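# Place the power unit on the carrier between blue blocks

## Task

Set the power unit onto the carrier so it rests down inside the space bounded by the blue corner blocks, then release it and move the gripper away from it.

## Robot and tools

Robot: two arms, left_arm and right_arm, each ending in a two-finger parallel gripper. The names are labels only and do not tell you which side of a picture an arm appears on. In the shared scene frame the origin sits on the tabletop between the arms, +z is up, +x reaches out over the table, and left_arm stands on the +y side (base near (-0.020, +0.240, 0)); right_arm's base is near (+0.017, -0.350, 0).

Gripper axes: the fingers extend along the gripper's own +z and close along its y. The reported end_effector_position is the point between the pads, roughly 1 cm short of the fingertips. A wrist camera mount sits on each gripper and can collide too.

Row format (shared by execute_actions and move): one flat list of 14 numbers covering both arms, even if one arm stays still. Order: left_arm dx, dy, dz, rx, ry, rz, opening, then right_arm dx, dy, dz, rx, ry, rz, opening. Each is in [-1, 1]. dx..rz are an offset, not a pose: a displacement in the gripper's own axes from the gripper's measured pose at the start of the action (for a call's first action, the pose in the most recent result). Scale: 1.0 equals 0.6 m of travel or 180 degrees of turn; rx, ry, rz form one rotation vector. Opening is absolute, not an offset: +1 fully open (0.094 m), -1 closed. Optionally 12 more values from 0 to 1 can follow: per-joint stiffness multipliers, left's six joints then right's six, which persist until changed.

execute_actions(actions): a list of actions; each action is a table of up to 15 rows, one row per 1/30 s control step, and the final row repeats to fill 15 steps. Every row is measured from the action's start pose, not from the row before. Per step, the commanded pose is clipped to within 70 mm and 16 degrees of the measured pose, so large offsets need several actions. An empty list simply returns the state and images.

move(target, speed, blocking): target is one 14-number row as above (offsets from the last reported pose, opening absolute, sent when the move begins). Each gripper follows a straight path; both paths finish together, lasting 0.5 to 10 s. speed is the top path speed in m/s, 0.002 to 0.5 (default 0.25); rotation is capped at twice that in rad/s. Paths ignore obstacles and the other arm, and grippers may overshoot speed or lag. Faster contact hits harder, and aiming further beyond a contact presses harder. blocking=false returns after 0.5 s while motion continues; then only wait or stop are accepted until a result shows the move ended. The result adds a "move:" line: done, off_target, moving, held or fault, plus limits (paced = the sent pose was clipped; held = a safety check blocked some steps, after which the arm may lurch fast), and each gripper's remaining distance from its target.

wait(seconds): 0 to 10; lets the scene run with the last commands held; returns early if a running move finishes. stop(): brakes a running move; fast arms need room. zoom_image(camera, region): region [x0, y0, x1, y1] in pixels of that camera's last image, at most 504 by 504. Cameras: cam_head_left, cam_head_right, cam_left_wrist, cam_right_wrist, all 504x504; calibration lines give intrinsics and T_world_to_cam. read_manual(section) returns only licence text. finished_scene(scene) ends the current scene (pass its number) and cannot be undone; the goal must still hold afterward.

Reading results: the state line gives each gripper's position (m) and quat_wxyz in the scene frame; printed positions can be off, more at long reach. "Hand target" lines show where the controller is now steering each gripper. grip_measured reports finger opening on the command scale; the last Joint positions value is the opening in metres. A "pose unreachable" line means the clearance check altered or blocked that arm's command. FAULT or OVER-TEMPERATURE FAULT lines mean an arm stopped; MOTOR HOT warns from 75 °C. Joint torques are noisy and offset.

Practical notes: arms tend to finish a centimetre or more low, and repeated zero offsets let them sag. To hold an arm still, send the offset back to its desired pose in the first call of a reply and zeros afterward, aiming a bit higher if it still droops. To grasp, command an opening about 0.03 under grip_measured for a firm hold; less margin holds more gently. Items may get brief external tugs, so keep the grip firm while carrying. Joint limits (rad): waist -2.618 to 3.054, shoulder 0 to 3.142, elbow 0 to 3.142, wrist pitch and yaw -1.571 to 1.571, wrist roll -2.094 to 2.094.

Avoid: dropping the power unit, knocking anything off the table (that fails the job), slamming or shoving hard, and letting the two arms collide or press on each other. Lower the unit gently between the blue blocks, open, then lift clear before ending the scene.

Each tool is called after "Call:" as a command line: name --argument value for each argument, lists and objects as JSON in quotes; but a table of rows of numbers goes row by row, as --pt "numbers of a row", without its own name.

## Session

Call:
execute_actions --actions '[]'

Scene clock: 0.00 s.
left_arm: end_effector_position=(+0.2892, +0.1723, +0.1048) grip_measured=+1.000 end_effector_quat_wxyz=(+0.497, -0.583, +0.602, -0.224) | right_arm: end_effector_position=(+0.5603, -0.5520, +0.2317) grip_measured=+1.000 end_effector_quat_wxyz=(+0.503, +0.045, +0.806, +0.309)
Joint positions: left_arm=[-0.874  1.267  0.399  0.164 -0.894 -1.777  0.094] | right_arm=[-0.624  2.202  1.944 -0.372 -1.031  0.047  0.094]
Joint velocities: left_arm=[ 0.007  0.007  0.017 -0.081  0.007 -0.081  0.   ] | right_arm=[-0.017 -0.022  0.007  0.051 -0.007  0.037  0.   ]
Joint torques (N m, as the arm reports them, + toward a larger angle): no reading
Motor temperatures (°C, as the motors report them): left_arm=[22 27 27 24 24 23] | right_arm=[21 27 25 27 23 23]
Hand target (left_arm): +0.290, +0.173, +0.109; -0.502, +0.583, -0.599, +0.222
Hand target (right_arm): +0.559, -0.551, +0.234; +0.502, +0.043, +0.806, +0.311
Joint stiffness scale: left_arm=[1. 1. 1. 1. 1. 1.] | right_arm=[1. 1. 1. 1. 1. 1.]
camera_calibration (this result's frames):
cam_left_wrist: T_world_to_cam=[[0.476657, -0.148862, 0.866394, -0.197184], [-0.394512, -0.916963, 0.0594946, 0.306161], [0.785594, -0.370161, -0.495805, -0.00744229], [0, 0, 0, 1]] pos_world=[0.22062, 0.24863, 0.148934]
cam_right_wrist: T_world_to_cam=[[0.108546, -0.677098, -0.727844, -0.257434], [-0.938504, 0.171606, -0.299604, 0.705005], [0.327763, 0.715605, -0.616831, 0.476396], [0, 0, 0, 1]] pos_world=[0.533448, -0.636202, 0.317706]

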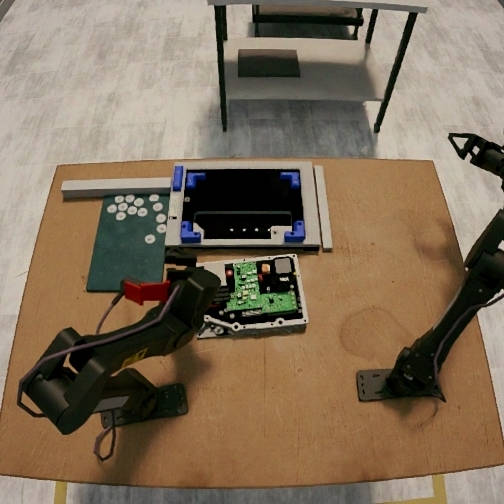

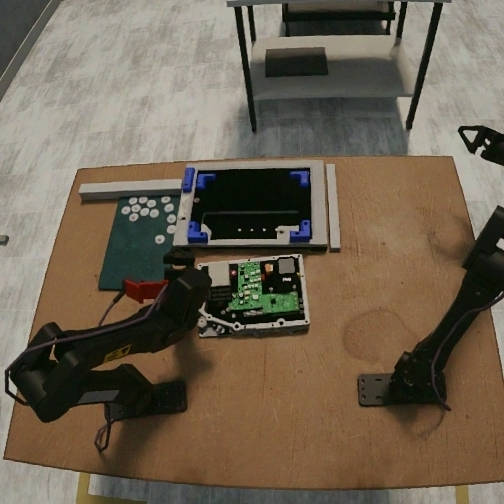

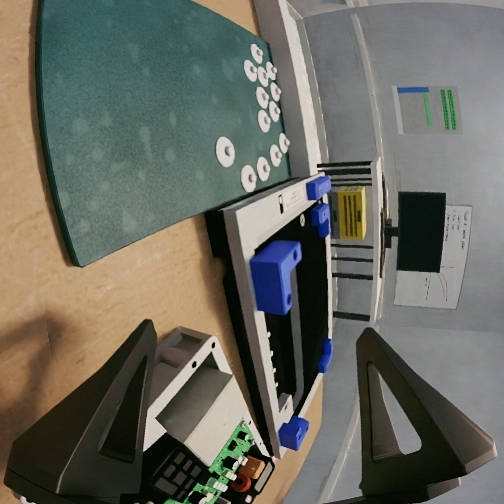

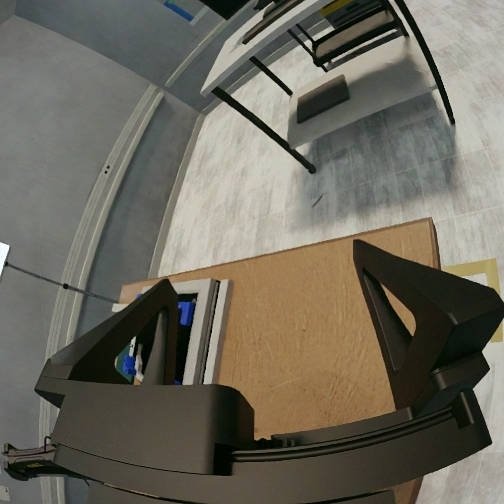

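Call:
move --target '[0.091,0.015,-0.024,-0.064,0.215,0.42,-0.5,0.72,0.531,-0.045,0.168,0.189,-0.099,-0.55]' --speed 0.3

Scene clock: 11.77 s.
left_arm: end_effector_position=(+0.2754, +0.1212, +0.0755) grip_measured=-0.497 end_effector_quat_wxyz=(+0.256, -0.041, +0.966, +0.013) | right_arm: end_effector_position=(+0.2453, -0.1534, +0.0599) grip_measured=-0.548 end_effector_quat_wxyz=(+0.273, -0.048, +0.961, +0.003)
Joint positions: left_arm=[-0.754  1.406  0.824 -0.561 -0.302 -0.572  0.024] | right_arm=[ 0.953  1.408  0.751 -0.543  0.421  0.772  0.021]
Joint velocities: left_arm=[-0.007 -0.002 -0.002 -0.051  0.022 -0.037 -0.   ] | right_arm=[ 0.007  0.017 -0.007 -0.081 -0.037  0.037  0.   ]
Joint torques (N m, as the arm reports them, + toward a larger angle): left_arm=[ 0.59 -4.06  8.97  0.83 -0.15  0.03] | right_arm=[ 0.42 -3.46  9.07  0.84  0.43  0.02]
Motor temperatures (°C, as the motors report them): left_arm=[22 27 29 25 24 23] | right_arm=[21 31 27 28 23 23]
Hand target (left_arm): +0.283, +0.119, +0.084; +0.262, -0.043, +0.964, +0.009
Hand target (right_arm): +0.247, -0.154, +0.063; +0.274, -0.045, +0.961, -0.007
Off the commanded pose (left_arm): 0.011 m, 1 deg.
Off the commanded pose (right_arm): 0.019 m, 2 deg.
Joint stiffness scale: left_arm=[1. 1. 1. 1. 1. 1.] | right_arm=[1. 1. 1. 1. 1. 1.]
move: off_target (left_arm, right_arm)
camera_calibration (this result's frames):
cam_left_wrist: T_world_to_cam=[[0.15305, -0.988, 0.02078, 0.0817878], [-0.97121, -0.146498, 0.187853, 0.311317], [-0.182554, -0.0489326, -0.981977, 0.234394], [0, 0, 0, 1]] pos_world=[0.332626, 0.137883, 0.169988]
cam_right_wrist: T_world_to_cam=[[-0.124315, -0.984924, -0.12029, -0.104897], [-0.9863, 0.10941, 0.123461, 0.266353], [-0.108438, 0.13399, -0.985032, 0.228255], [0, 0, 0, 1]] pos_world=[0.274415, -0.163041, 0.179336]

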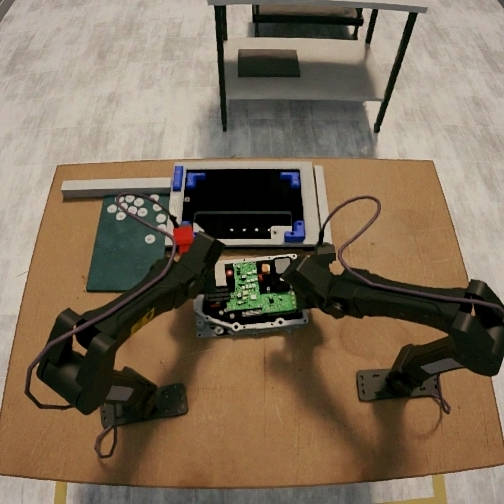

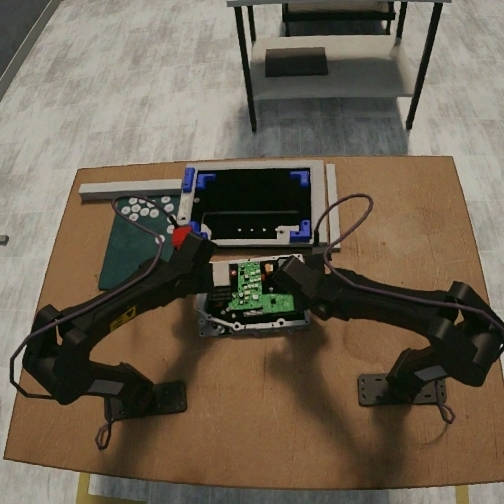

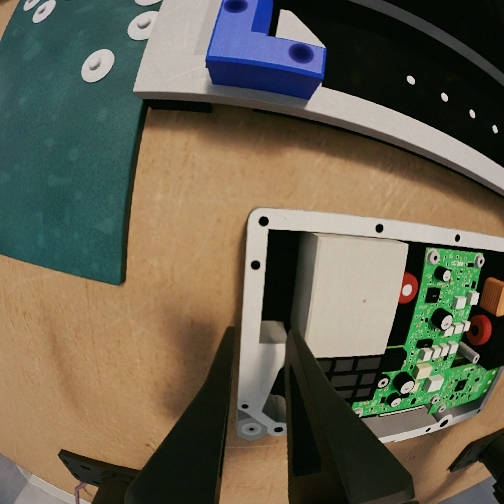

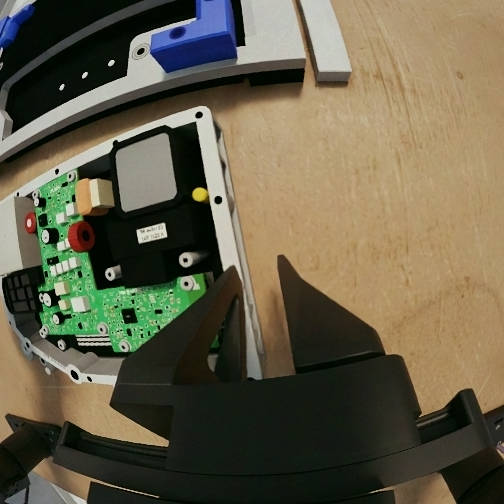

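Call:
move --target '[0.006,0.011,0.044,0,0,0,-0.5,0.01,0.026,0.018,0,0,0,-0.55]' --speed 0.05

Scene clock: 16.13 s.
left_arm: end_effector_position=(+0.2847, +0.1255, +0.0551) grip_measured=-0.497 end_effector_quat_wxyz=(+0.258, -0.039, +0.965, +0.011) | right_arm: end_effector_position=(+0.2410, -0.1427, +0.0453) grip_measured=-0.548 end_effector_quat_wxyz=(+0.265, -0.051, +0.963, +0.001)
Joint positions: left_arm=[-0.718  1.457  0.776 -0.446 -0.285 -0.533  0.024] | right_arm=[ 0.986  1.473  0.751 -0.505  0.421  0.804  0.021]
Joint velocities: left_arm=[-0.007  0.012 -0.007 -0.066  0.007  0.051  0.001] | right_arm=[ 0.007 -0.002 -0.007 -0.11   0.007 -0.066  0.   ]
Joint torques (N m, as the arm reports them, + toward a larger angle): left_arm=[ 0.81 -4.43  5.07  1.06 -0.13  0.03] | right_arm=[ 0.57 -3.93  7.97  1.12  0.4   0.09]
Motor temperatures (°C, as the motors report them): left_arm=[22 27 30 25 24 23] | right_arm=[21 30 28 28 23 23]
Hand target (left_arm): +0.285, +0.129, +0.051; +0.256, -0.041, +0.966, +0.013
Hand target (right_arm): +0.244, -0.138, +0.048; +0.274, -0.048, +0.961, +0.003
Off the commanded pose (left_arm): 0.005 m, 0 deg.
Off the commanded pose (right_arm): 0.006 m, 1 deg.
Joint stiffness scale: left_arm=[1. 1. 1. 1. 1. 1.] | right_arm=[1. 1. 1. 1. 1. 1.]
move: done
camera_calibration (this result's frames):
cam_left_wrist: T_world_to_cam=[[0.147867, -0.988723, 0.0236932, 0.0864567], [-0.972724, -0.141062, 0.184148, 0.324776], [-0.178729, -0.0502764, -0.982613, 0.215366], [0, 0, 0, 1]] pos_world=[0.341625, 0.142123, 0.149766]
cam_right_wrist: T_world_to_cam=[[-0.120359, -0.98634, -0.11246, -0.0981667], [-0.984893, 0.104433, 0.138131, 0.260982], [-0.1245, 0.127387, -0.984008, 0.214894], [0, 0, 0, 1]] pos_world=[0.271978, -0.151455, 0.164367]

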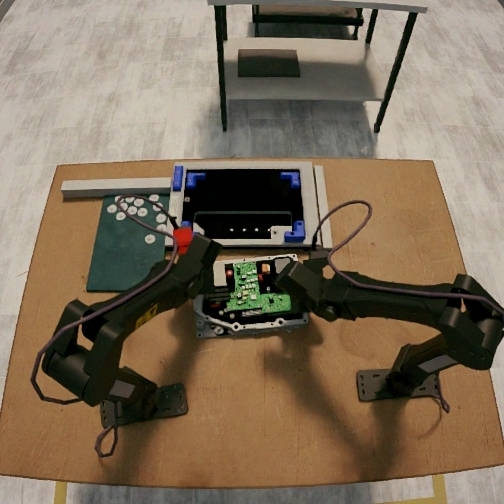

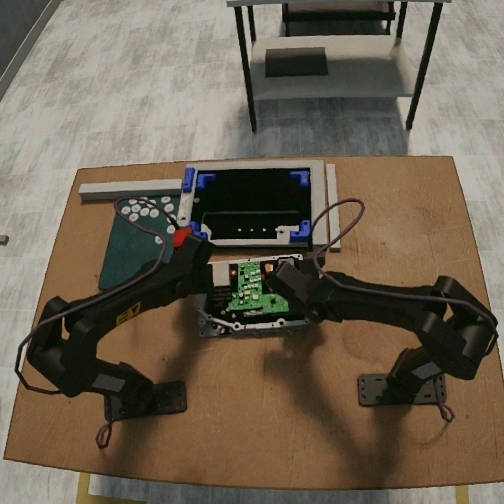

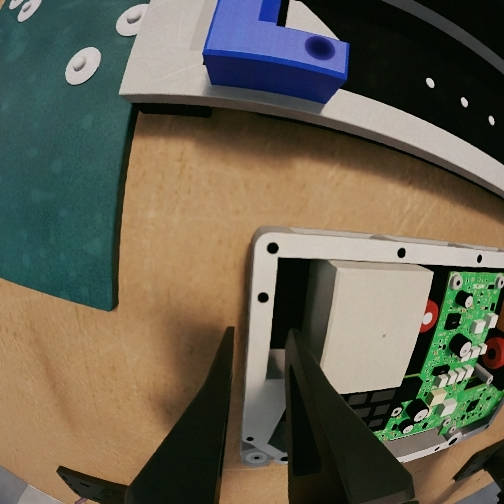

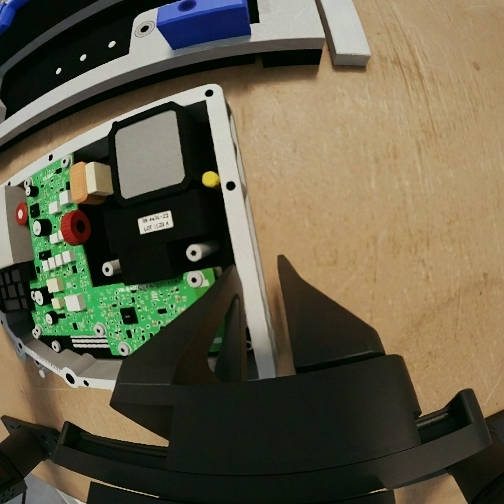

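Call:
move --target '[0.02,0.002,0.031,0,0,0,-0.5,0.014,0.009,0.034,0,0,0,-0.5]' --speed 0.04

Call:
move --target '[0,0,0,0,0,0,-0.9,0,0,0,0,0,0,-0.9]'

Scene clock: 20.20 s.
left_arm: end_effector_position=(+0.2848, +0.1254, +0.0374) grip_measured=-0.497 end_effector_quat_wxyz=(+0.259, -0.039, +0.965, +0.010) | right_arm: end_effector_position=(+0.2452, -0.1365, +0.0305) grip_measured=-0.502 end_effector_quat_wxyz=(+0.267, -0.051, +0.962, +0.004)
Joint positions: left_arm=[-0.718  1.492  0.725 -0.356 -0.285 -0.533  0.024] | right_arm=[ 0.986  1.532  0.735 -0.424  0.422  0.804  0.023]
Joint velocities: left_arm=[-0.022 -0.012 -0.012  0.022  0.037  0.022  0.   ] | right_arm=[ 0.012 -0.007 -0.002 -0.007 -0.037  0.007  0.   ]
Joint torques (N m, as the arm reports them, + toward a larger angle): left_arm=[ 0.1  -4.5   4.82  1.09 -0.15 -0.02] | right_arm=[ 0.25 -4.14  5.37  1.26  0.25  0.04]
Motor temperatures (°C, as the motors report them): left_arm=[22 27 29 25 24 23] | right_arm=[21 30 28 28 23 23]
Hand target (left_arm): +0.283, +0.127, +0.033; +0.258, -0.039, +0.965, +0.011
Hand target (right_arm): +0.243, -0.138, +0.024; +0.265, -0.051, +0.963, +0.001
Off the commanded pose (left_arm): 0.005 m, 0 deg.
Off the commanded pose (right_arm): 0.007 m, 0 deg.
Joint stiffness scale: left_arm=[1. 1. 1. 1. 1. 1.] | right_arm=[1. 1. 1. 1. 1. 1.]
move: done
camera_calibration (this result's frames):
cam_left_wrist: T_world_to_cam=[[0.14745, -0.988725, 0.0260954, 0.0868419], [-0.973433, -0.140396, 0.18088, 0.328365], [-0.175177, -0.052073, -0.983159, 0.197175], [0, 0, 0, 1]] pos_world=[0.341377, 0.142231, 0.132194]
cam_right_wrist: T_world_to_cam=[[-0.120482, -0.985707, -0.117753, -0.0929579], [-0.985372, 0.104345, 0.134739, 0.266782], [-0.120526, 0.132264, -0.98386, 0.199704], [0, 0, 0, 1]] pos_world=[0.275749, -0.14588, 0.149589]

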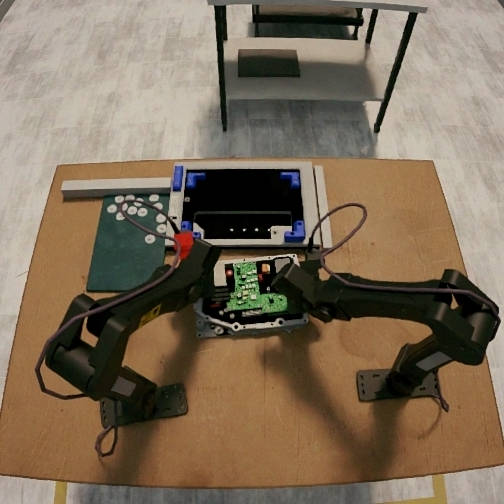

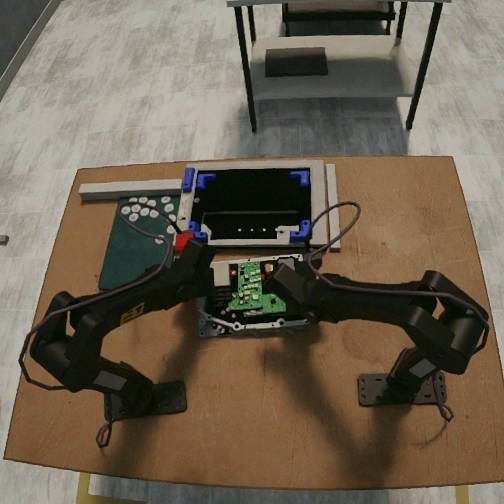

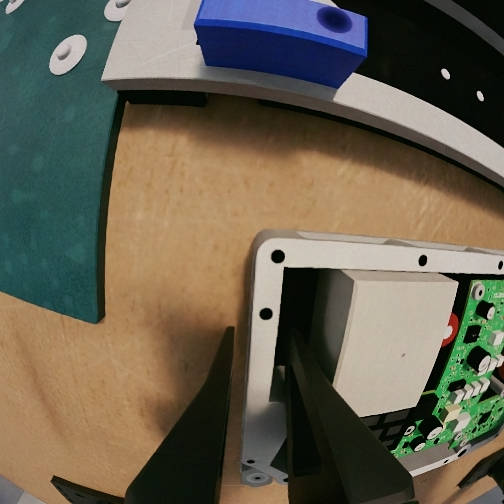

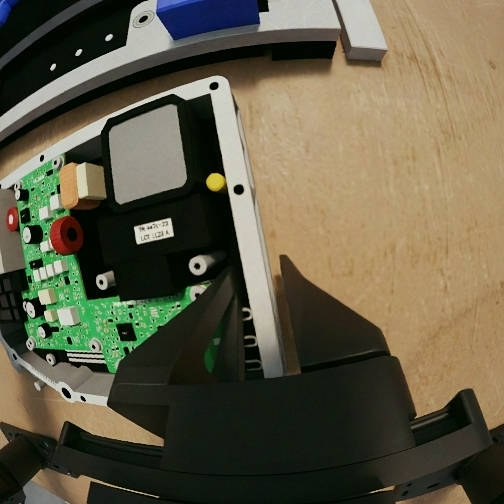

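Scene clock: 20.70 s.
left_arm: end_effector_position=(+0.2846, +0.1251, +0.0372) grip_measured=-0.800 end_effector_quat_wxyz=(+0.259, -0.041, +0.965, +0.008) | right_arm: end_effector_position=(+0.2451, -0.1352, +0.0305) grip_measured=-0.802 end_effector_quat_wxyz=(+0.267, -0.046, +0.963, +0.008)
Joint positions: left_arm=[-0.718  1.492  0.725 -0.356 -0.283 -0.537  0.009] | right_arm=[ 0.986  1.532  0.735 -0.42   0.417  0.813  0.009]
Joint velocities: left_arm=[-0.012 -0.002 -0.007 -0.022 -0.007  0.081  0.001] | right_arm=[-0.012  0.012  0.002  0.007 -0.007  0.037 -0.001]
Joint torques (N m, as the arm reports them, + toward a larger angle): left_arm=[-0.01 -4.88  5.84  0.95 -0.18  0.02] | right_arm=[-0.06 -5.06  6.76  1.01  0.31 -0.07]
Motor temperatures (°C, as the motors report them): left_arm=[22 27 29 25 24 23] | right_arm=[21 30 28 28 23 23]
Hand target (left_arm): +0.285, +0.125, +0.037; +0.259, -0.039, +0.965, +0.010
Hand target (right_arm): +0.245, -0.137, +0.030; +0.268, -0.050, +0.962, +0.004
Off the commanded pose (left_arm): 0.000 m, 0 deg.
Off the commanded pose (right_arm): 0.001 m, 1 deg.
Joint stiffness scale: left_arm=[1. 1. 1. 1. 1. 1.] | right_arm=[1. 1. 1. 1. 1. 1.]
move: done
camera_calibration (this result's frames):
cam_left_wrist: T_world_to_cam=[[0.150086, -0.988223, 0.029811, 0.0855548], [-0.972903, -0.142261, 0.182269, 0.328217], [-0.175882, -0.0563593, -0.982797, 0.197752], [0, 0, 0, 1]] pos_world=[0.341263, 0.142385, 0.131975]
cam_right_wrist: T_world_to_cam=[[-0.126666, -0.983615, -0.128284, -0.0895207], [-0.984432, 0.108764, 0.138071, 0.266769], [-0.121856, 0.143776, -0.982079, 0.201309], [0, 0, 0, 1]] pos_world=[0.275808, -0.146012, 0.149384]

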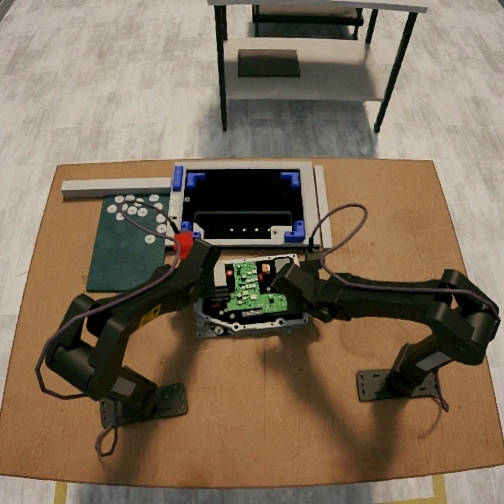

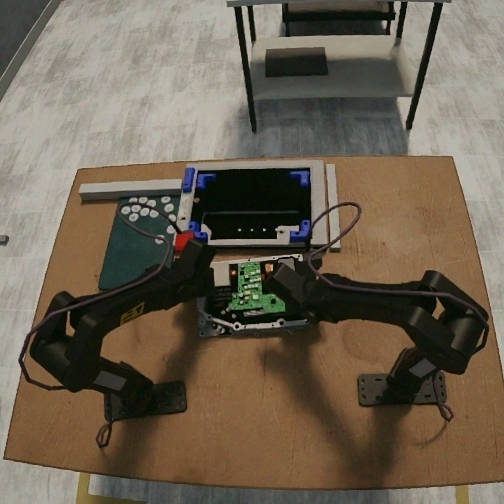

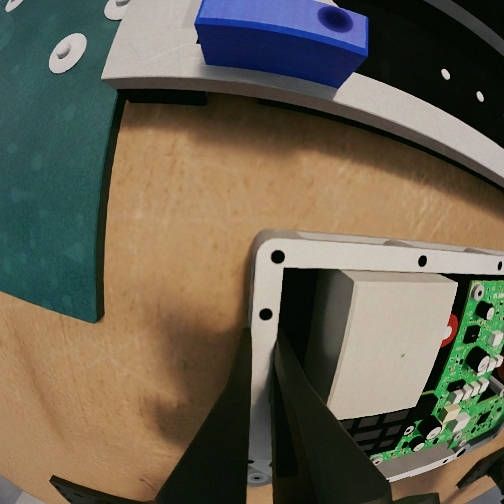

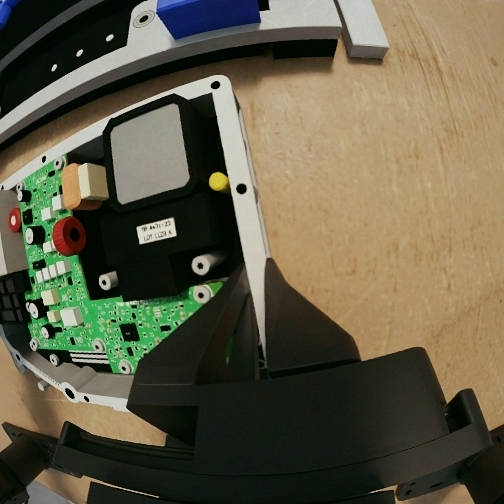

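Call:
move --target '[-0.332,0,-0.175,0.018,-0.05,0.031,-0.9,-0.292,0.008,-0.195,0.012,-0.048,0.033,-0.9]' --speed 0.09

Call:
execute_actions --actions '[[[-0.114,0.012,-0.02,0,-0.052,0,-0.9,-0.112,0.012,-0.02,-0.012,-0.052,0.004,-0.9]],[[-0.114,0.012,-0.02,0,-0.052,0,-0.9,-0.112,0.012,-0.02,-0.012,-0.052,0.004,-0.9]],[[-0.114,0.012,-0.02,0,-0.055,0,-0.9,-0.112,0.012,-0.02,-0.012,-0.055,0.004,-0.9]],[[-0.114,0.012,-0.02,0,-0.055,0,-0.9,-0.112,0.012,-0.02,-0.012,-0.055,0.004,-0.9]]]'

Scene clock: 29.10 s.
left_arm: end_effector_position=(+0.3795, +0.1318, +0.1834) grip_measured=-0.800 end_effector_quat_wxyz=(+0.263, +0.017, +0.965, -0.005) | right_arm: end_effector_position=(+0.3149, -0.1241, +0.1796) grip_measured=-0.802 end_effector_quat_wxyz=(+0.274, +0.004, +0.962, -0.013)
Joint positions: left_arm=[-0.531  1.647  1.472 -0.882 -0.148 -0.258  0.009] | right_arm=[ 0.845  1.61   1.426 -1.016  0.424  0.771  0.009]
Joint velocities: left_arm=[ 0.012  0.017  0.007 -0.007 -0.051 -0.037  0.001] | right_arm=[-0.007  0.007 -0.017  0.037 -0.051  0.037 -0.001]
Joint torques (N m, as the arm reports them, + toward a larger angle): left_arm=[ 0.91 -8.96 11.81  1.55 -0.56  0.25] | right_arm=[-0.33 -8.73 12.45  1.45  0.95 -0.27]
Motor temperatures (°C, as the motors report them): left_arm=[22 28 31 25 24 23] | right_arm=[21 30 30 28 23 23]
Hand target (left_arm): +0.401, +0.137, +0.229; +0.335, +0.013, +0.942, -0.001
Hand target (right_arm): +0.332, -0.121, +0.220; +0.336, +0.013, +0.942, +0.008
Off the commanded pose (left_arm): 0.051 m, 9 deg.
Off the commanded pose (right_arm): 0.046 m, 8 deg.
Joint stiffness scale: left_arm=[1. 1. 1. 1. 1. 1.] | right_arm=[1. 1. 1. 1. 1. 1.]
move: off_target (left_arm, right_arm)
camera_calibration (this result's frames):
cam_left_wrist: T_world_to_cam=[[0.0331777, -0.999108, 0.0261097, 0.120146], [-0.984443, -0.0281584, 0.173432, 0.385746], [-0.172542, -0.0314575, -0.9845, 0.354185], [0, 0, 0, 1]] pos_world=[0.43687, 0.142042, 0.278657]
cam_right_wrist: T_world_to_cam=[[-0.229694, -0.966059, -0.118196, -0.0178081], [-0.968999, 0.21564, 0.120585, 0.325214], [-0.0910044, 0.14223, -0.985641, 0.345419], [0, 0, 0, 1]] pos_world=[0.342476, -0.136462, 0.299138]

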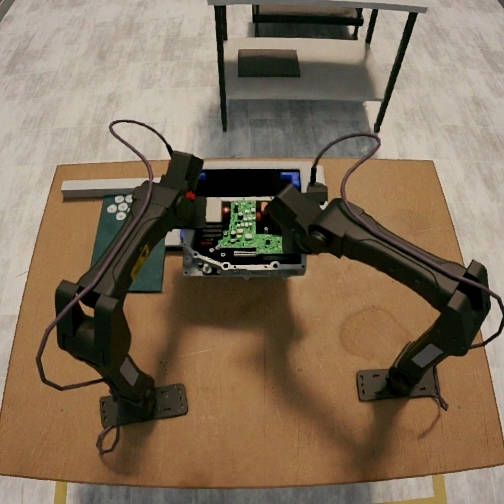

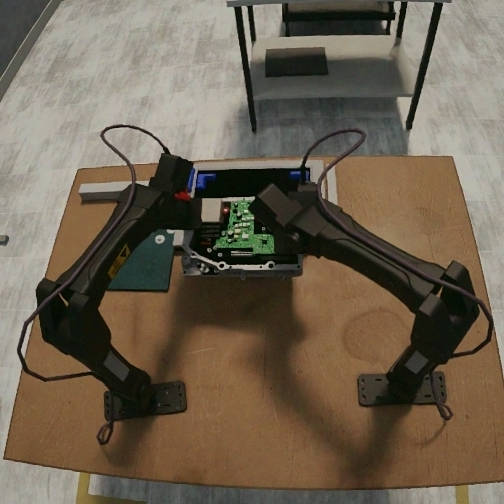

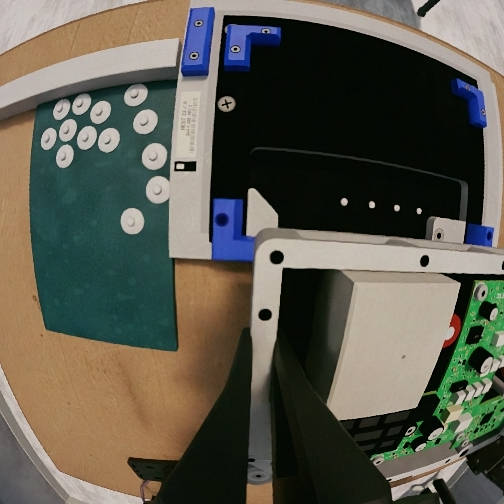

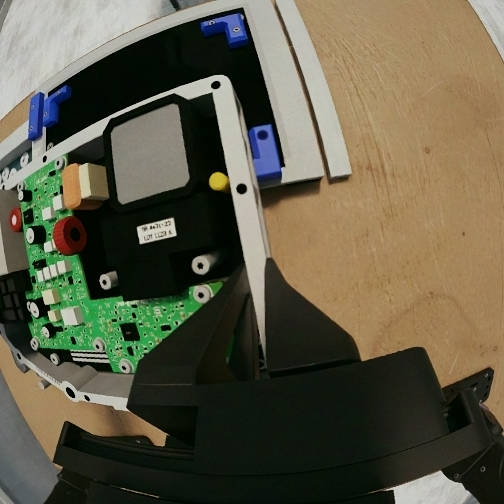

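Scene clock: 31.10 s.
left_arm: end_effector_position=(+0.4751, +0.1361, +0.1509) grip_measured=-0.800 end_effector_quat_wxyz=(+0.253, +0.006, +0.967, -0.018) | right_arm: end_effector_position=(+0.4134, -0.1212, +0.1591) grip_measured=-0.802 end_effector_quat_wxyz=(+0.274, -0.015, +0.961, -0.040)
Joint positions: left_arm=[-0.437  2.015  1.817 -0.866 -0.078 -0.204  0.009] | right_arm=[ 0.672  1.903  1.688 -0.943  0.391  0.556  0.009]
Joint velocities: left_arm=[ 0.002 -0.007  0.002  0.022 -0.037  0.022 -0.001] | right_arm=[-0.012 -0.012 -0.002  0.007  0.051  0.037  0.001]
Joint torques (N m, as the arm reports them, + toward a larger angle): left_arm=[  0.95 -12.94  12.12   1.67  -0.47   0.26] | right_arm=[ -0.06 -12.39  12.5    1.9    0.79  -0.41]
Motor temperatures (°C, as the motors report them): left_arm=[22 29 31 25 24 23] | right_arm=[21 31 31 28 23 23]
Hand target (left_arm): +0.500, +0.143, +0.209; +0.339, +0.006, +0.941, -0.014
Hand target (right_arm): +0.435, -0.115, +0.215; +0.355, -0.008, +0.935, -0.012
Off the commanded pose (left_arm): 0.065 m, 10 deg.
Off the commanded pose (right_arm): 0.062 m, 11 deg.
Joint stiffness scale: left_arm=[1. 1. 1. 1. 1. 1.] | right_arm=[1. 1. 1. 1. 1. 1.]
camera_calibration (this result's frames):
cam_left_wrist: T_world_to_cam=[[0.0480225, -0.997296, 0.055633, 0.110294], [-0.979876, -0.0362339, 0.196291, 0.481103], [-0.193744, -0.0639398, -0.978966, 0.352531], [0, 0, 0, 1]] pos_world=[0.534425, 0.149968, 0.244544]
cam_right_wrist: T_world_to_cam=[[-0.209043, -0.976204, -0.0576754, -0.0141848], [-0.973366, 0.202033, 0.108361, 0.424651], [-0.0941304, 0.0787914, -0.992437, 0.328503], [0, 0, 0, 1]] pos_world=[0.441298, -0.125524, 0.279184]

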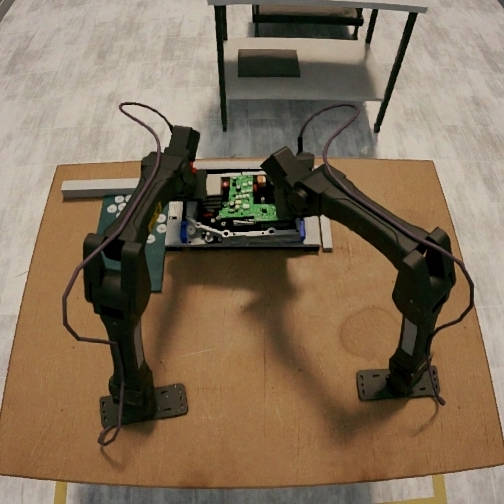

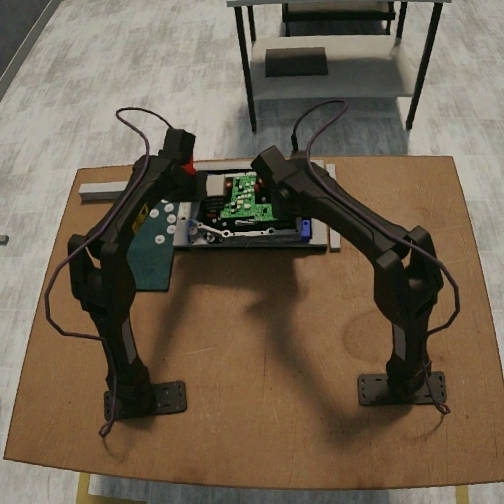

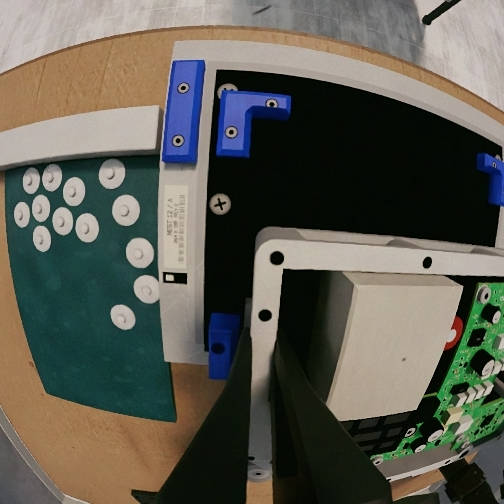

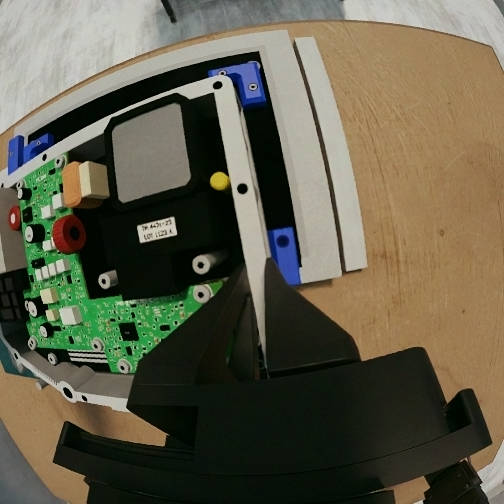

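Call:
execute_actions --actions '[[[-0.113,0.01,-0.026,0,-0.056,0.003,-0.9,-0.106,0.008,-0.02,-0.02,-0.057,0.012,-0.9]],[[-0.113,0.01,-0.026,0,-0.056,0.003,-0.9,-0.106,0.008,-0.02,-0.02,-0.057,0.012,-0.9]],[[-0.113,0.01,-0.026,0,-0.056,0.003,-0.9,-0.106,0.008,-0.02,-0.02,-0.057,0.012,-0.9]]]'

Call:
zoom_image --camera "cam_head_left" --region '[160,150,330,260]'

Scene clock: 36.93 s.
left_arm: end_effector_position=(+0.5304, +0.1264, +0.1042) grip_measured=-0.800 end_effector_quat_wxyz=(+0.233, +0.015, +0.972, -0.030) | right_arm: end_effector_position=(+0.4626, -0.1306, +0.1139) grip_measured=-0.802 end_effector_quat_wxyz=(+0.262, +0.001, +0.965, -0.022)
Joint positions: left_arm=[-0.417  2.304  2.105 -0.898 -0.034 -0.177  0.009] | right_arm=[ 0.567  2.045  1.717 -0.805  0.312  0.498  0.009]
Joint velocities: left_arm=[ 0.002  0.002 -0.012  0.022 -0.037 -0.051 -0.001] | right_arm=[-0.022 -0.017  0.007  0.022  0.007  0.022 -0.   ]
Joint torques (N m, as the arm reports them, + toward a larger angle): left_arm=[  1.56 -15.53  11.96   1.58  -0.46   0.25] | right_arm=[ -0.3  -14.06  12.4    2.08   0.58  -0.31]
Motor temperatures (°C, as the motors report them): left_arm=[22 34 33 26 24 23] | right_arm=[21 34 33 29 23 23]
Hand target (left_arm): +0.558, +0.139, +0.170; +0.325, +0.012, +0.945, -0.022
Hand target (right_arm): +0.489, -0.122, +0.175; +0.349, +0.005, +0.937, +0.009
Off the commanded pose (left_arm): 0.074 m, 11 deg.
Off the commanded pose (right_arm): 0.069 m, 11 deg.
Joint stiffness scale: left_arm=[1. 1. 1. 1. 1. 1.] | right_arm=[1. 1. 1. 1. 1. 1.]
camera_calibration (this result's frames):
cam_left_wrist: T_world_to_cam=[[0.0262841, -0.997079, 0.0717146, 0.110397], [-0.971952, -0.00871804, 0.23502, 0.532412], [-0.233708, -0.0758804, -0.969341, 0.338582], [0, 0, 0, 1]] pos_world=[0.593706, 0.140408, 0.195157]
cam_right_wrist: T_world_to_cam=[[-0.232189, -0.968101, -0.0941715, 0.000224888], [-0.965659, 0.217828, 0.141612, 0.474036], [-0.116582, 0.123818, -0.985433, 0.304393], [0, 0, 0, 1]] pos_world=[0.493296, -0.14073, 0.232851]

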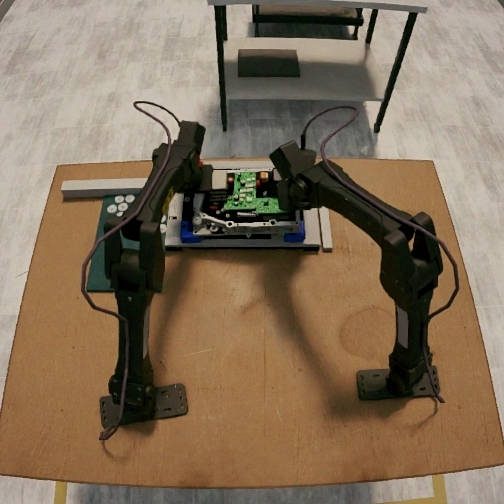

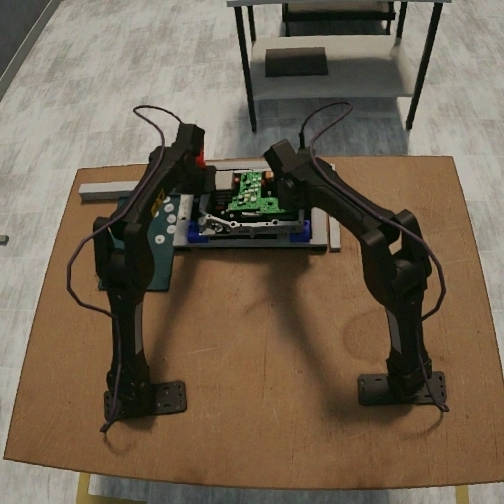

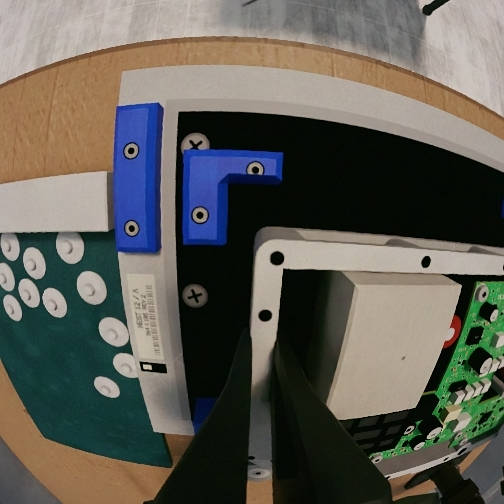

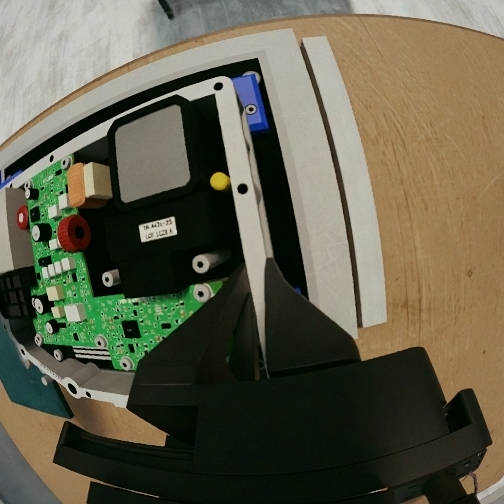

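Region (160, 150, 330, 260) of cam_head_left's 504x504 image, scaled by 2.965, with more detail than that image has; it fills the top 326 rows of this view, and the rest is white.

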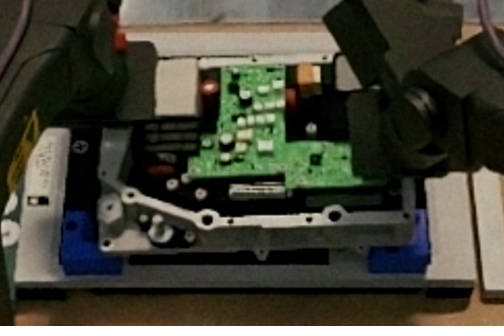

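Call:
execute_actions --actions '[[[-0.098,0.028,-0.055,0,-0.045,0,-0.9,-0.092,0.033,-0.036,-0.02,-0.058,0.008,-0.9]],[[-0.105,0.015,-0.045,0,-0.05,0,-0.9,-0.095,0.017,-0.04,-0.018,-0.058,0.006,-0.9]]]'

Call:
zoom_image --camera "cam_head_left" --region '[160,150,330,260]'

Scene clock: 40.77 s.
left_arm: end_effector_position=(+0.5496, +0.1315, +0.0911) grip_measured=-0.800 end_effector_quat_wxyz=(+0.206, +0.019, +0.978, -0.036) | right_arm: end_effector_position=(+0.4775, -0.1247, +0.0994) grip_measured=-0.802 end_effector_quat_wxyz=(+0.273, +0.008, +0.962, -0.012)
Joint positions: left_arm=[-0.39   2.482  2.392 -1.058  0.001 -0.151  0.009] | right_arm=[ 0.559  2.092  1.717 -0.728  0.306  0.502  0.009]
Joint velocities: left_arm=[ 0.002  0.002 -0.007 -0.037  0.007  0.022 -0.   ] | right_arm=[ 0.002 -0.002 -0.017 -0.051 -0.066 -0.081 -0.   ]
Joint torques (N m, as the arm reports them, + toward a larger angle): left_arm=[  1.74 -16.22  12.09   1.48  -0.36   0.13] | right_arm=[  0.13 -14.08  11.6    2.03   0.49  -0.36]
Motor temperatures (°C, as the motors report them): left_arm=[22 38 34 26 24 23] | right_arm=[21 36 35 30 23 23]
Hand target (left_arm): +0.576, +0.145, +0.154; +0.296, +0.011, +0.955, -0.031
Hand target (right_arm): +0.501, -0.115, +0.155; +0.350, +0.006, +0.937, +0.015
Off the commanded pose (left_arm): 0.071 m, 11 deg.
Off the commanded pose (right_arm): 0.062 m, 10 deg.
Joint stiffness scale: left_arm=[1. 1. 1. 1. 1. 1.] | right_arm=[1. 1. 1. 1. 1. 1.]
camera_calibration (this result's frames):
cam_left_wrist: T_world_to_cam=[[0.017777, -0.996644, 0.0799021, 0.119842], [-0.957478, 0.00604644, 0.288443, 0.539412], [-0.287959, -0.0816322, -0.954157, 0.359982], [0, 0, 0, 1]] pos_world=[0.618004, 0.145564, 0.178314]
cam_right_wrist: T_world_to_cam=[[-0.23825, -0.963587, -0.121394, 0.0141977], [-0.966807, 0.223432, 0.123943, 0.492154], [-0.0923066, 0.146894, -0.984836, 0.282385], [0, 0, 0, 1]] pos_world=[0.505267, -0.137763, 0.218827]

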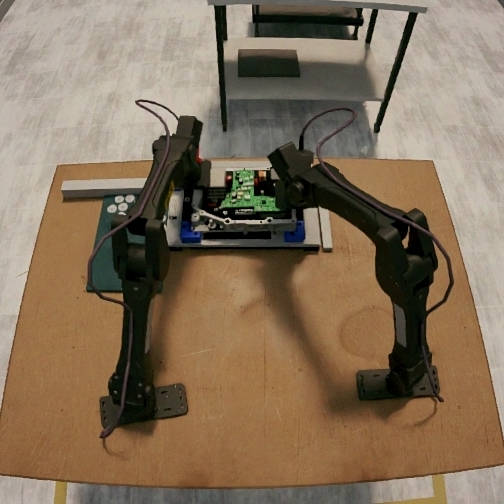

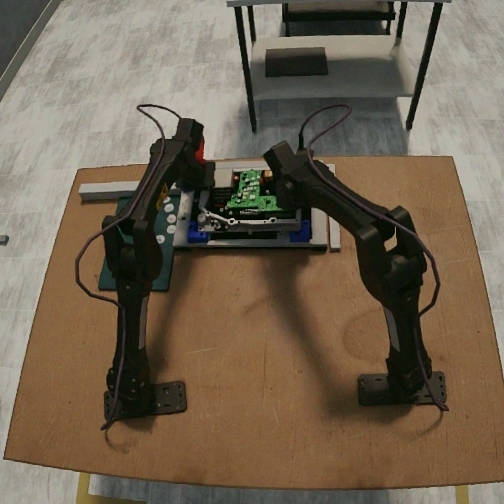

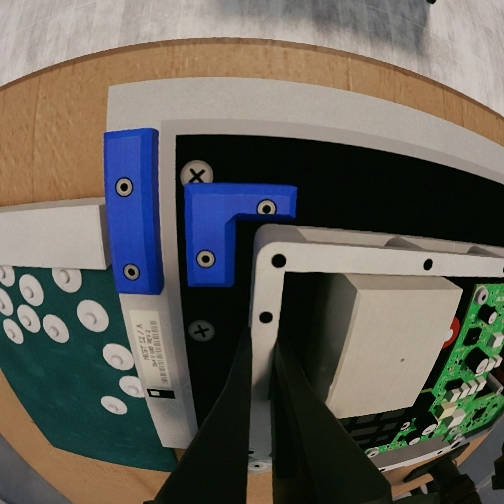

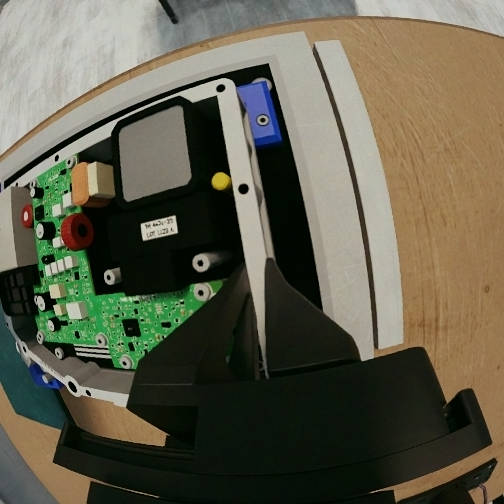

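Region (160, 150, 330, 260) of cam_head_left's 504x504 image, scaled by 2.965, with more detail than that image has; it fills the top 326 rows of this view, and the rest is white.

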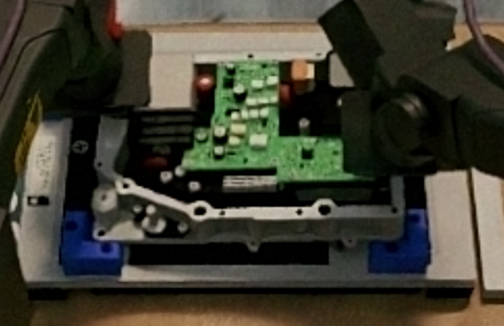

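Call:
execute_actions --actions '[[[-0.082,0.026,-0.065,0,-0.065,0,-0.9,-0.08,0.026,-0.045,-0.018,-0.058,0.004,-0.9]],[[-0.078,0.018,-0.055,0,-0.065,0,-0.9,-0.074,0.018,-0.034,-0.018,-0.058,0.004,-0.9]],[[-0.07,0.014,-0.045,0,-0.06,0,-0.9,-0.07,0.014,-0.032,-0.016,-0.055,0.004,-0.9]]]'

Call:
zoom_image --camera "cam_head_left" --region '[160,150,330,260]'

Scene clock: 45.43 s.
left_arm: end_effector_position=(+0.5480, +0.1383, +0.0779) grip_measured=-0.800 end_effector_quat_wxyz=(+0.237, +0.008, +0.970, -0.050) | right_arm: end_effector_position=(+0.4806, -0.1200, +0.0825) grip_measured=-0.802 end_effector_quat_wxyz=(+0.293, +0.005, +0.956, -0.004)
Joint positions: left_arm=[-0.373  2.363  2.096 -0.814  0.021 -0.161  0.009] | right_arm=[ 0.567  2.089  1.622 -0.59   0.315  0.492  0.009]
Joint velocities: left_arm=[ 0.007  0.002 -0.017 -0.022 -0.022 -0.037  0.   ] | right_arm=[ 0.002  0.002  0.002  0.022 -0.007 -0.022  0.001]
Joint torques (N m, as the arm reports them, + toward a larger angle): left_arm=[  1.53 -15.88   7.31   1.84  -0.26   0.16] | right_arm=[  0.05 -14.7    8.94   2.27   0.52  -0.32]
Motor temperatures (°C, as the motors report them): left_arm=[22 42 35 27 24 23] | right_arm=[21 38 35 30 23 23]
Hand target (left_arm): +0.571, +0.150, +0.124; +0.311, +0.005, +0.949, -0.045
Hand target (right_arm): +0.501, -0.112, +0.134; +0.367, +0.007, +0.930, +0.021
Off the commanded pose (left_arm): 0.053 m, 9 deg.
Off the commanded pose (right_arm): 0.057 m, 10 deg.
Joint stiffness scale: left_arm=[1. 1. 1. 1. 1. 1.] | right_arm=[1. 1. 1. 1. 1. 1.]
camera_calibration (this result's frames):
cam_left_wrist: T_world_to_cam=[[0.0295813, -0.992857, 0.115588, 0.117925], [-0.973682, -0.00247808, 0.227899, 0.556425], [-0.225985, -0.119288, -0.9668, 0.319691], [0, 0, 0, 1]] pos_world=[0.610538, 0.156597, 0.168638]
cam_right_wrist: T_world_to_cam=[[-0.22137, -0.964543, -0.143705, 0.0109605], [-0.973809, 0.210803, 0.0851967, 0.501228], [-0.0518823, 0.158801, -0.985946, 0.247459], [0, 0, 0, 1]] pos_world=[0.503365, -0.134386, 0.202854]

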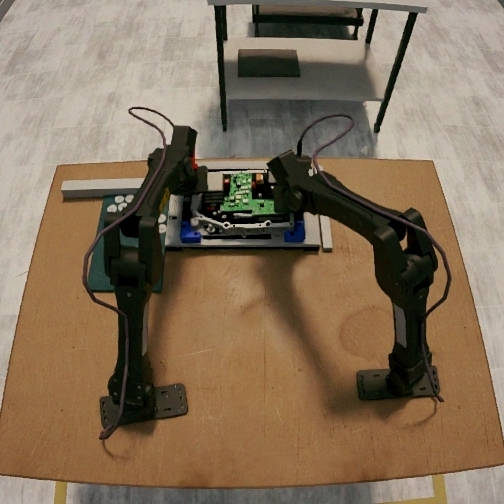

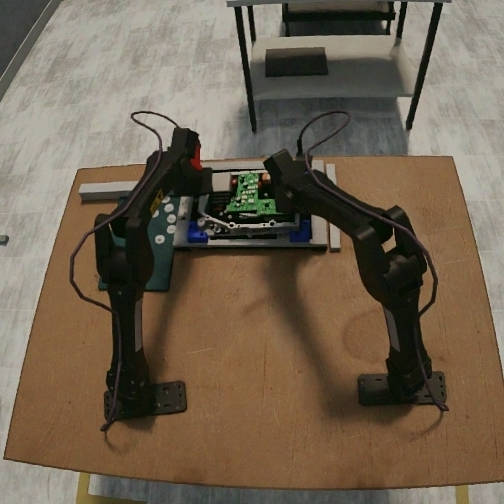

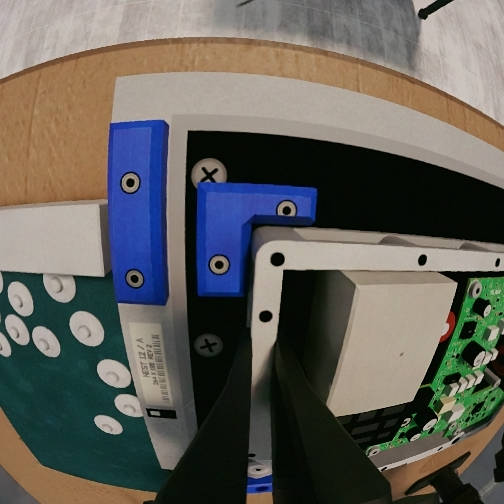

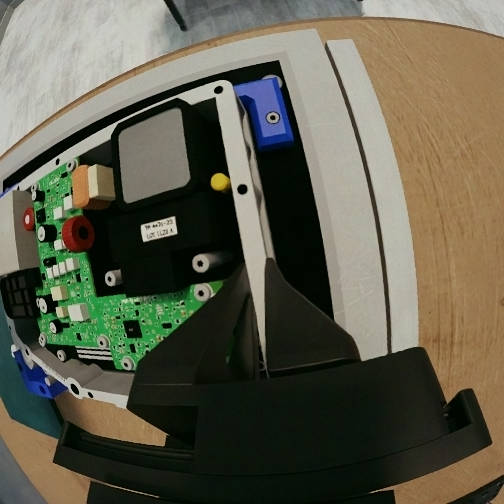

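Region (160, 150, 330, 260) of cam_head_left's 504x504 image, scaled by 2.965, with more detail than that image has; it fills the top 326 rows of this view, and the rest is white.

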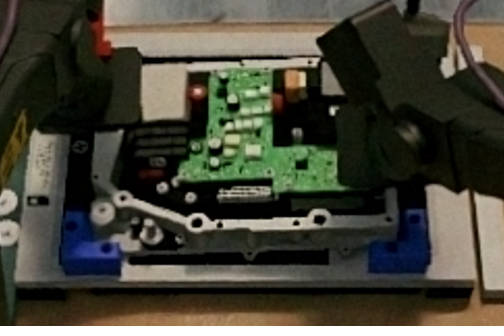

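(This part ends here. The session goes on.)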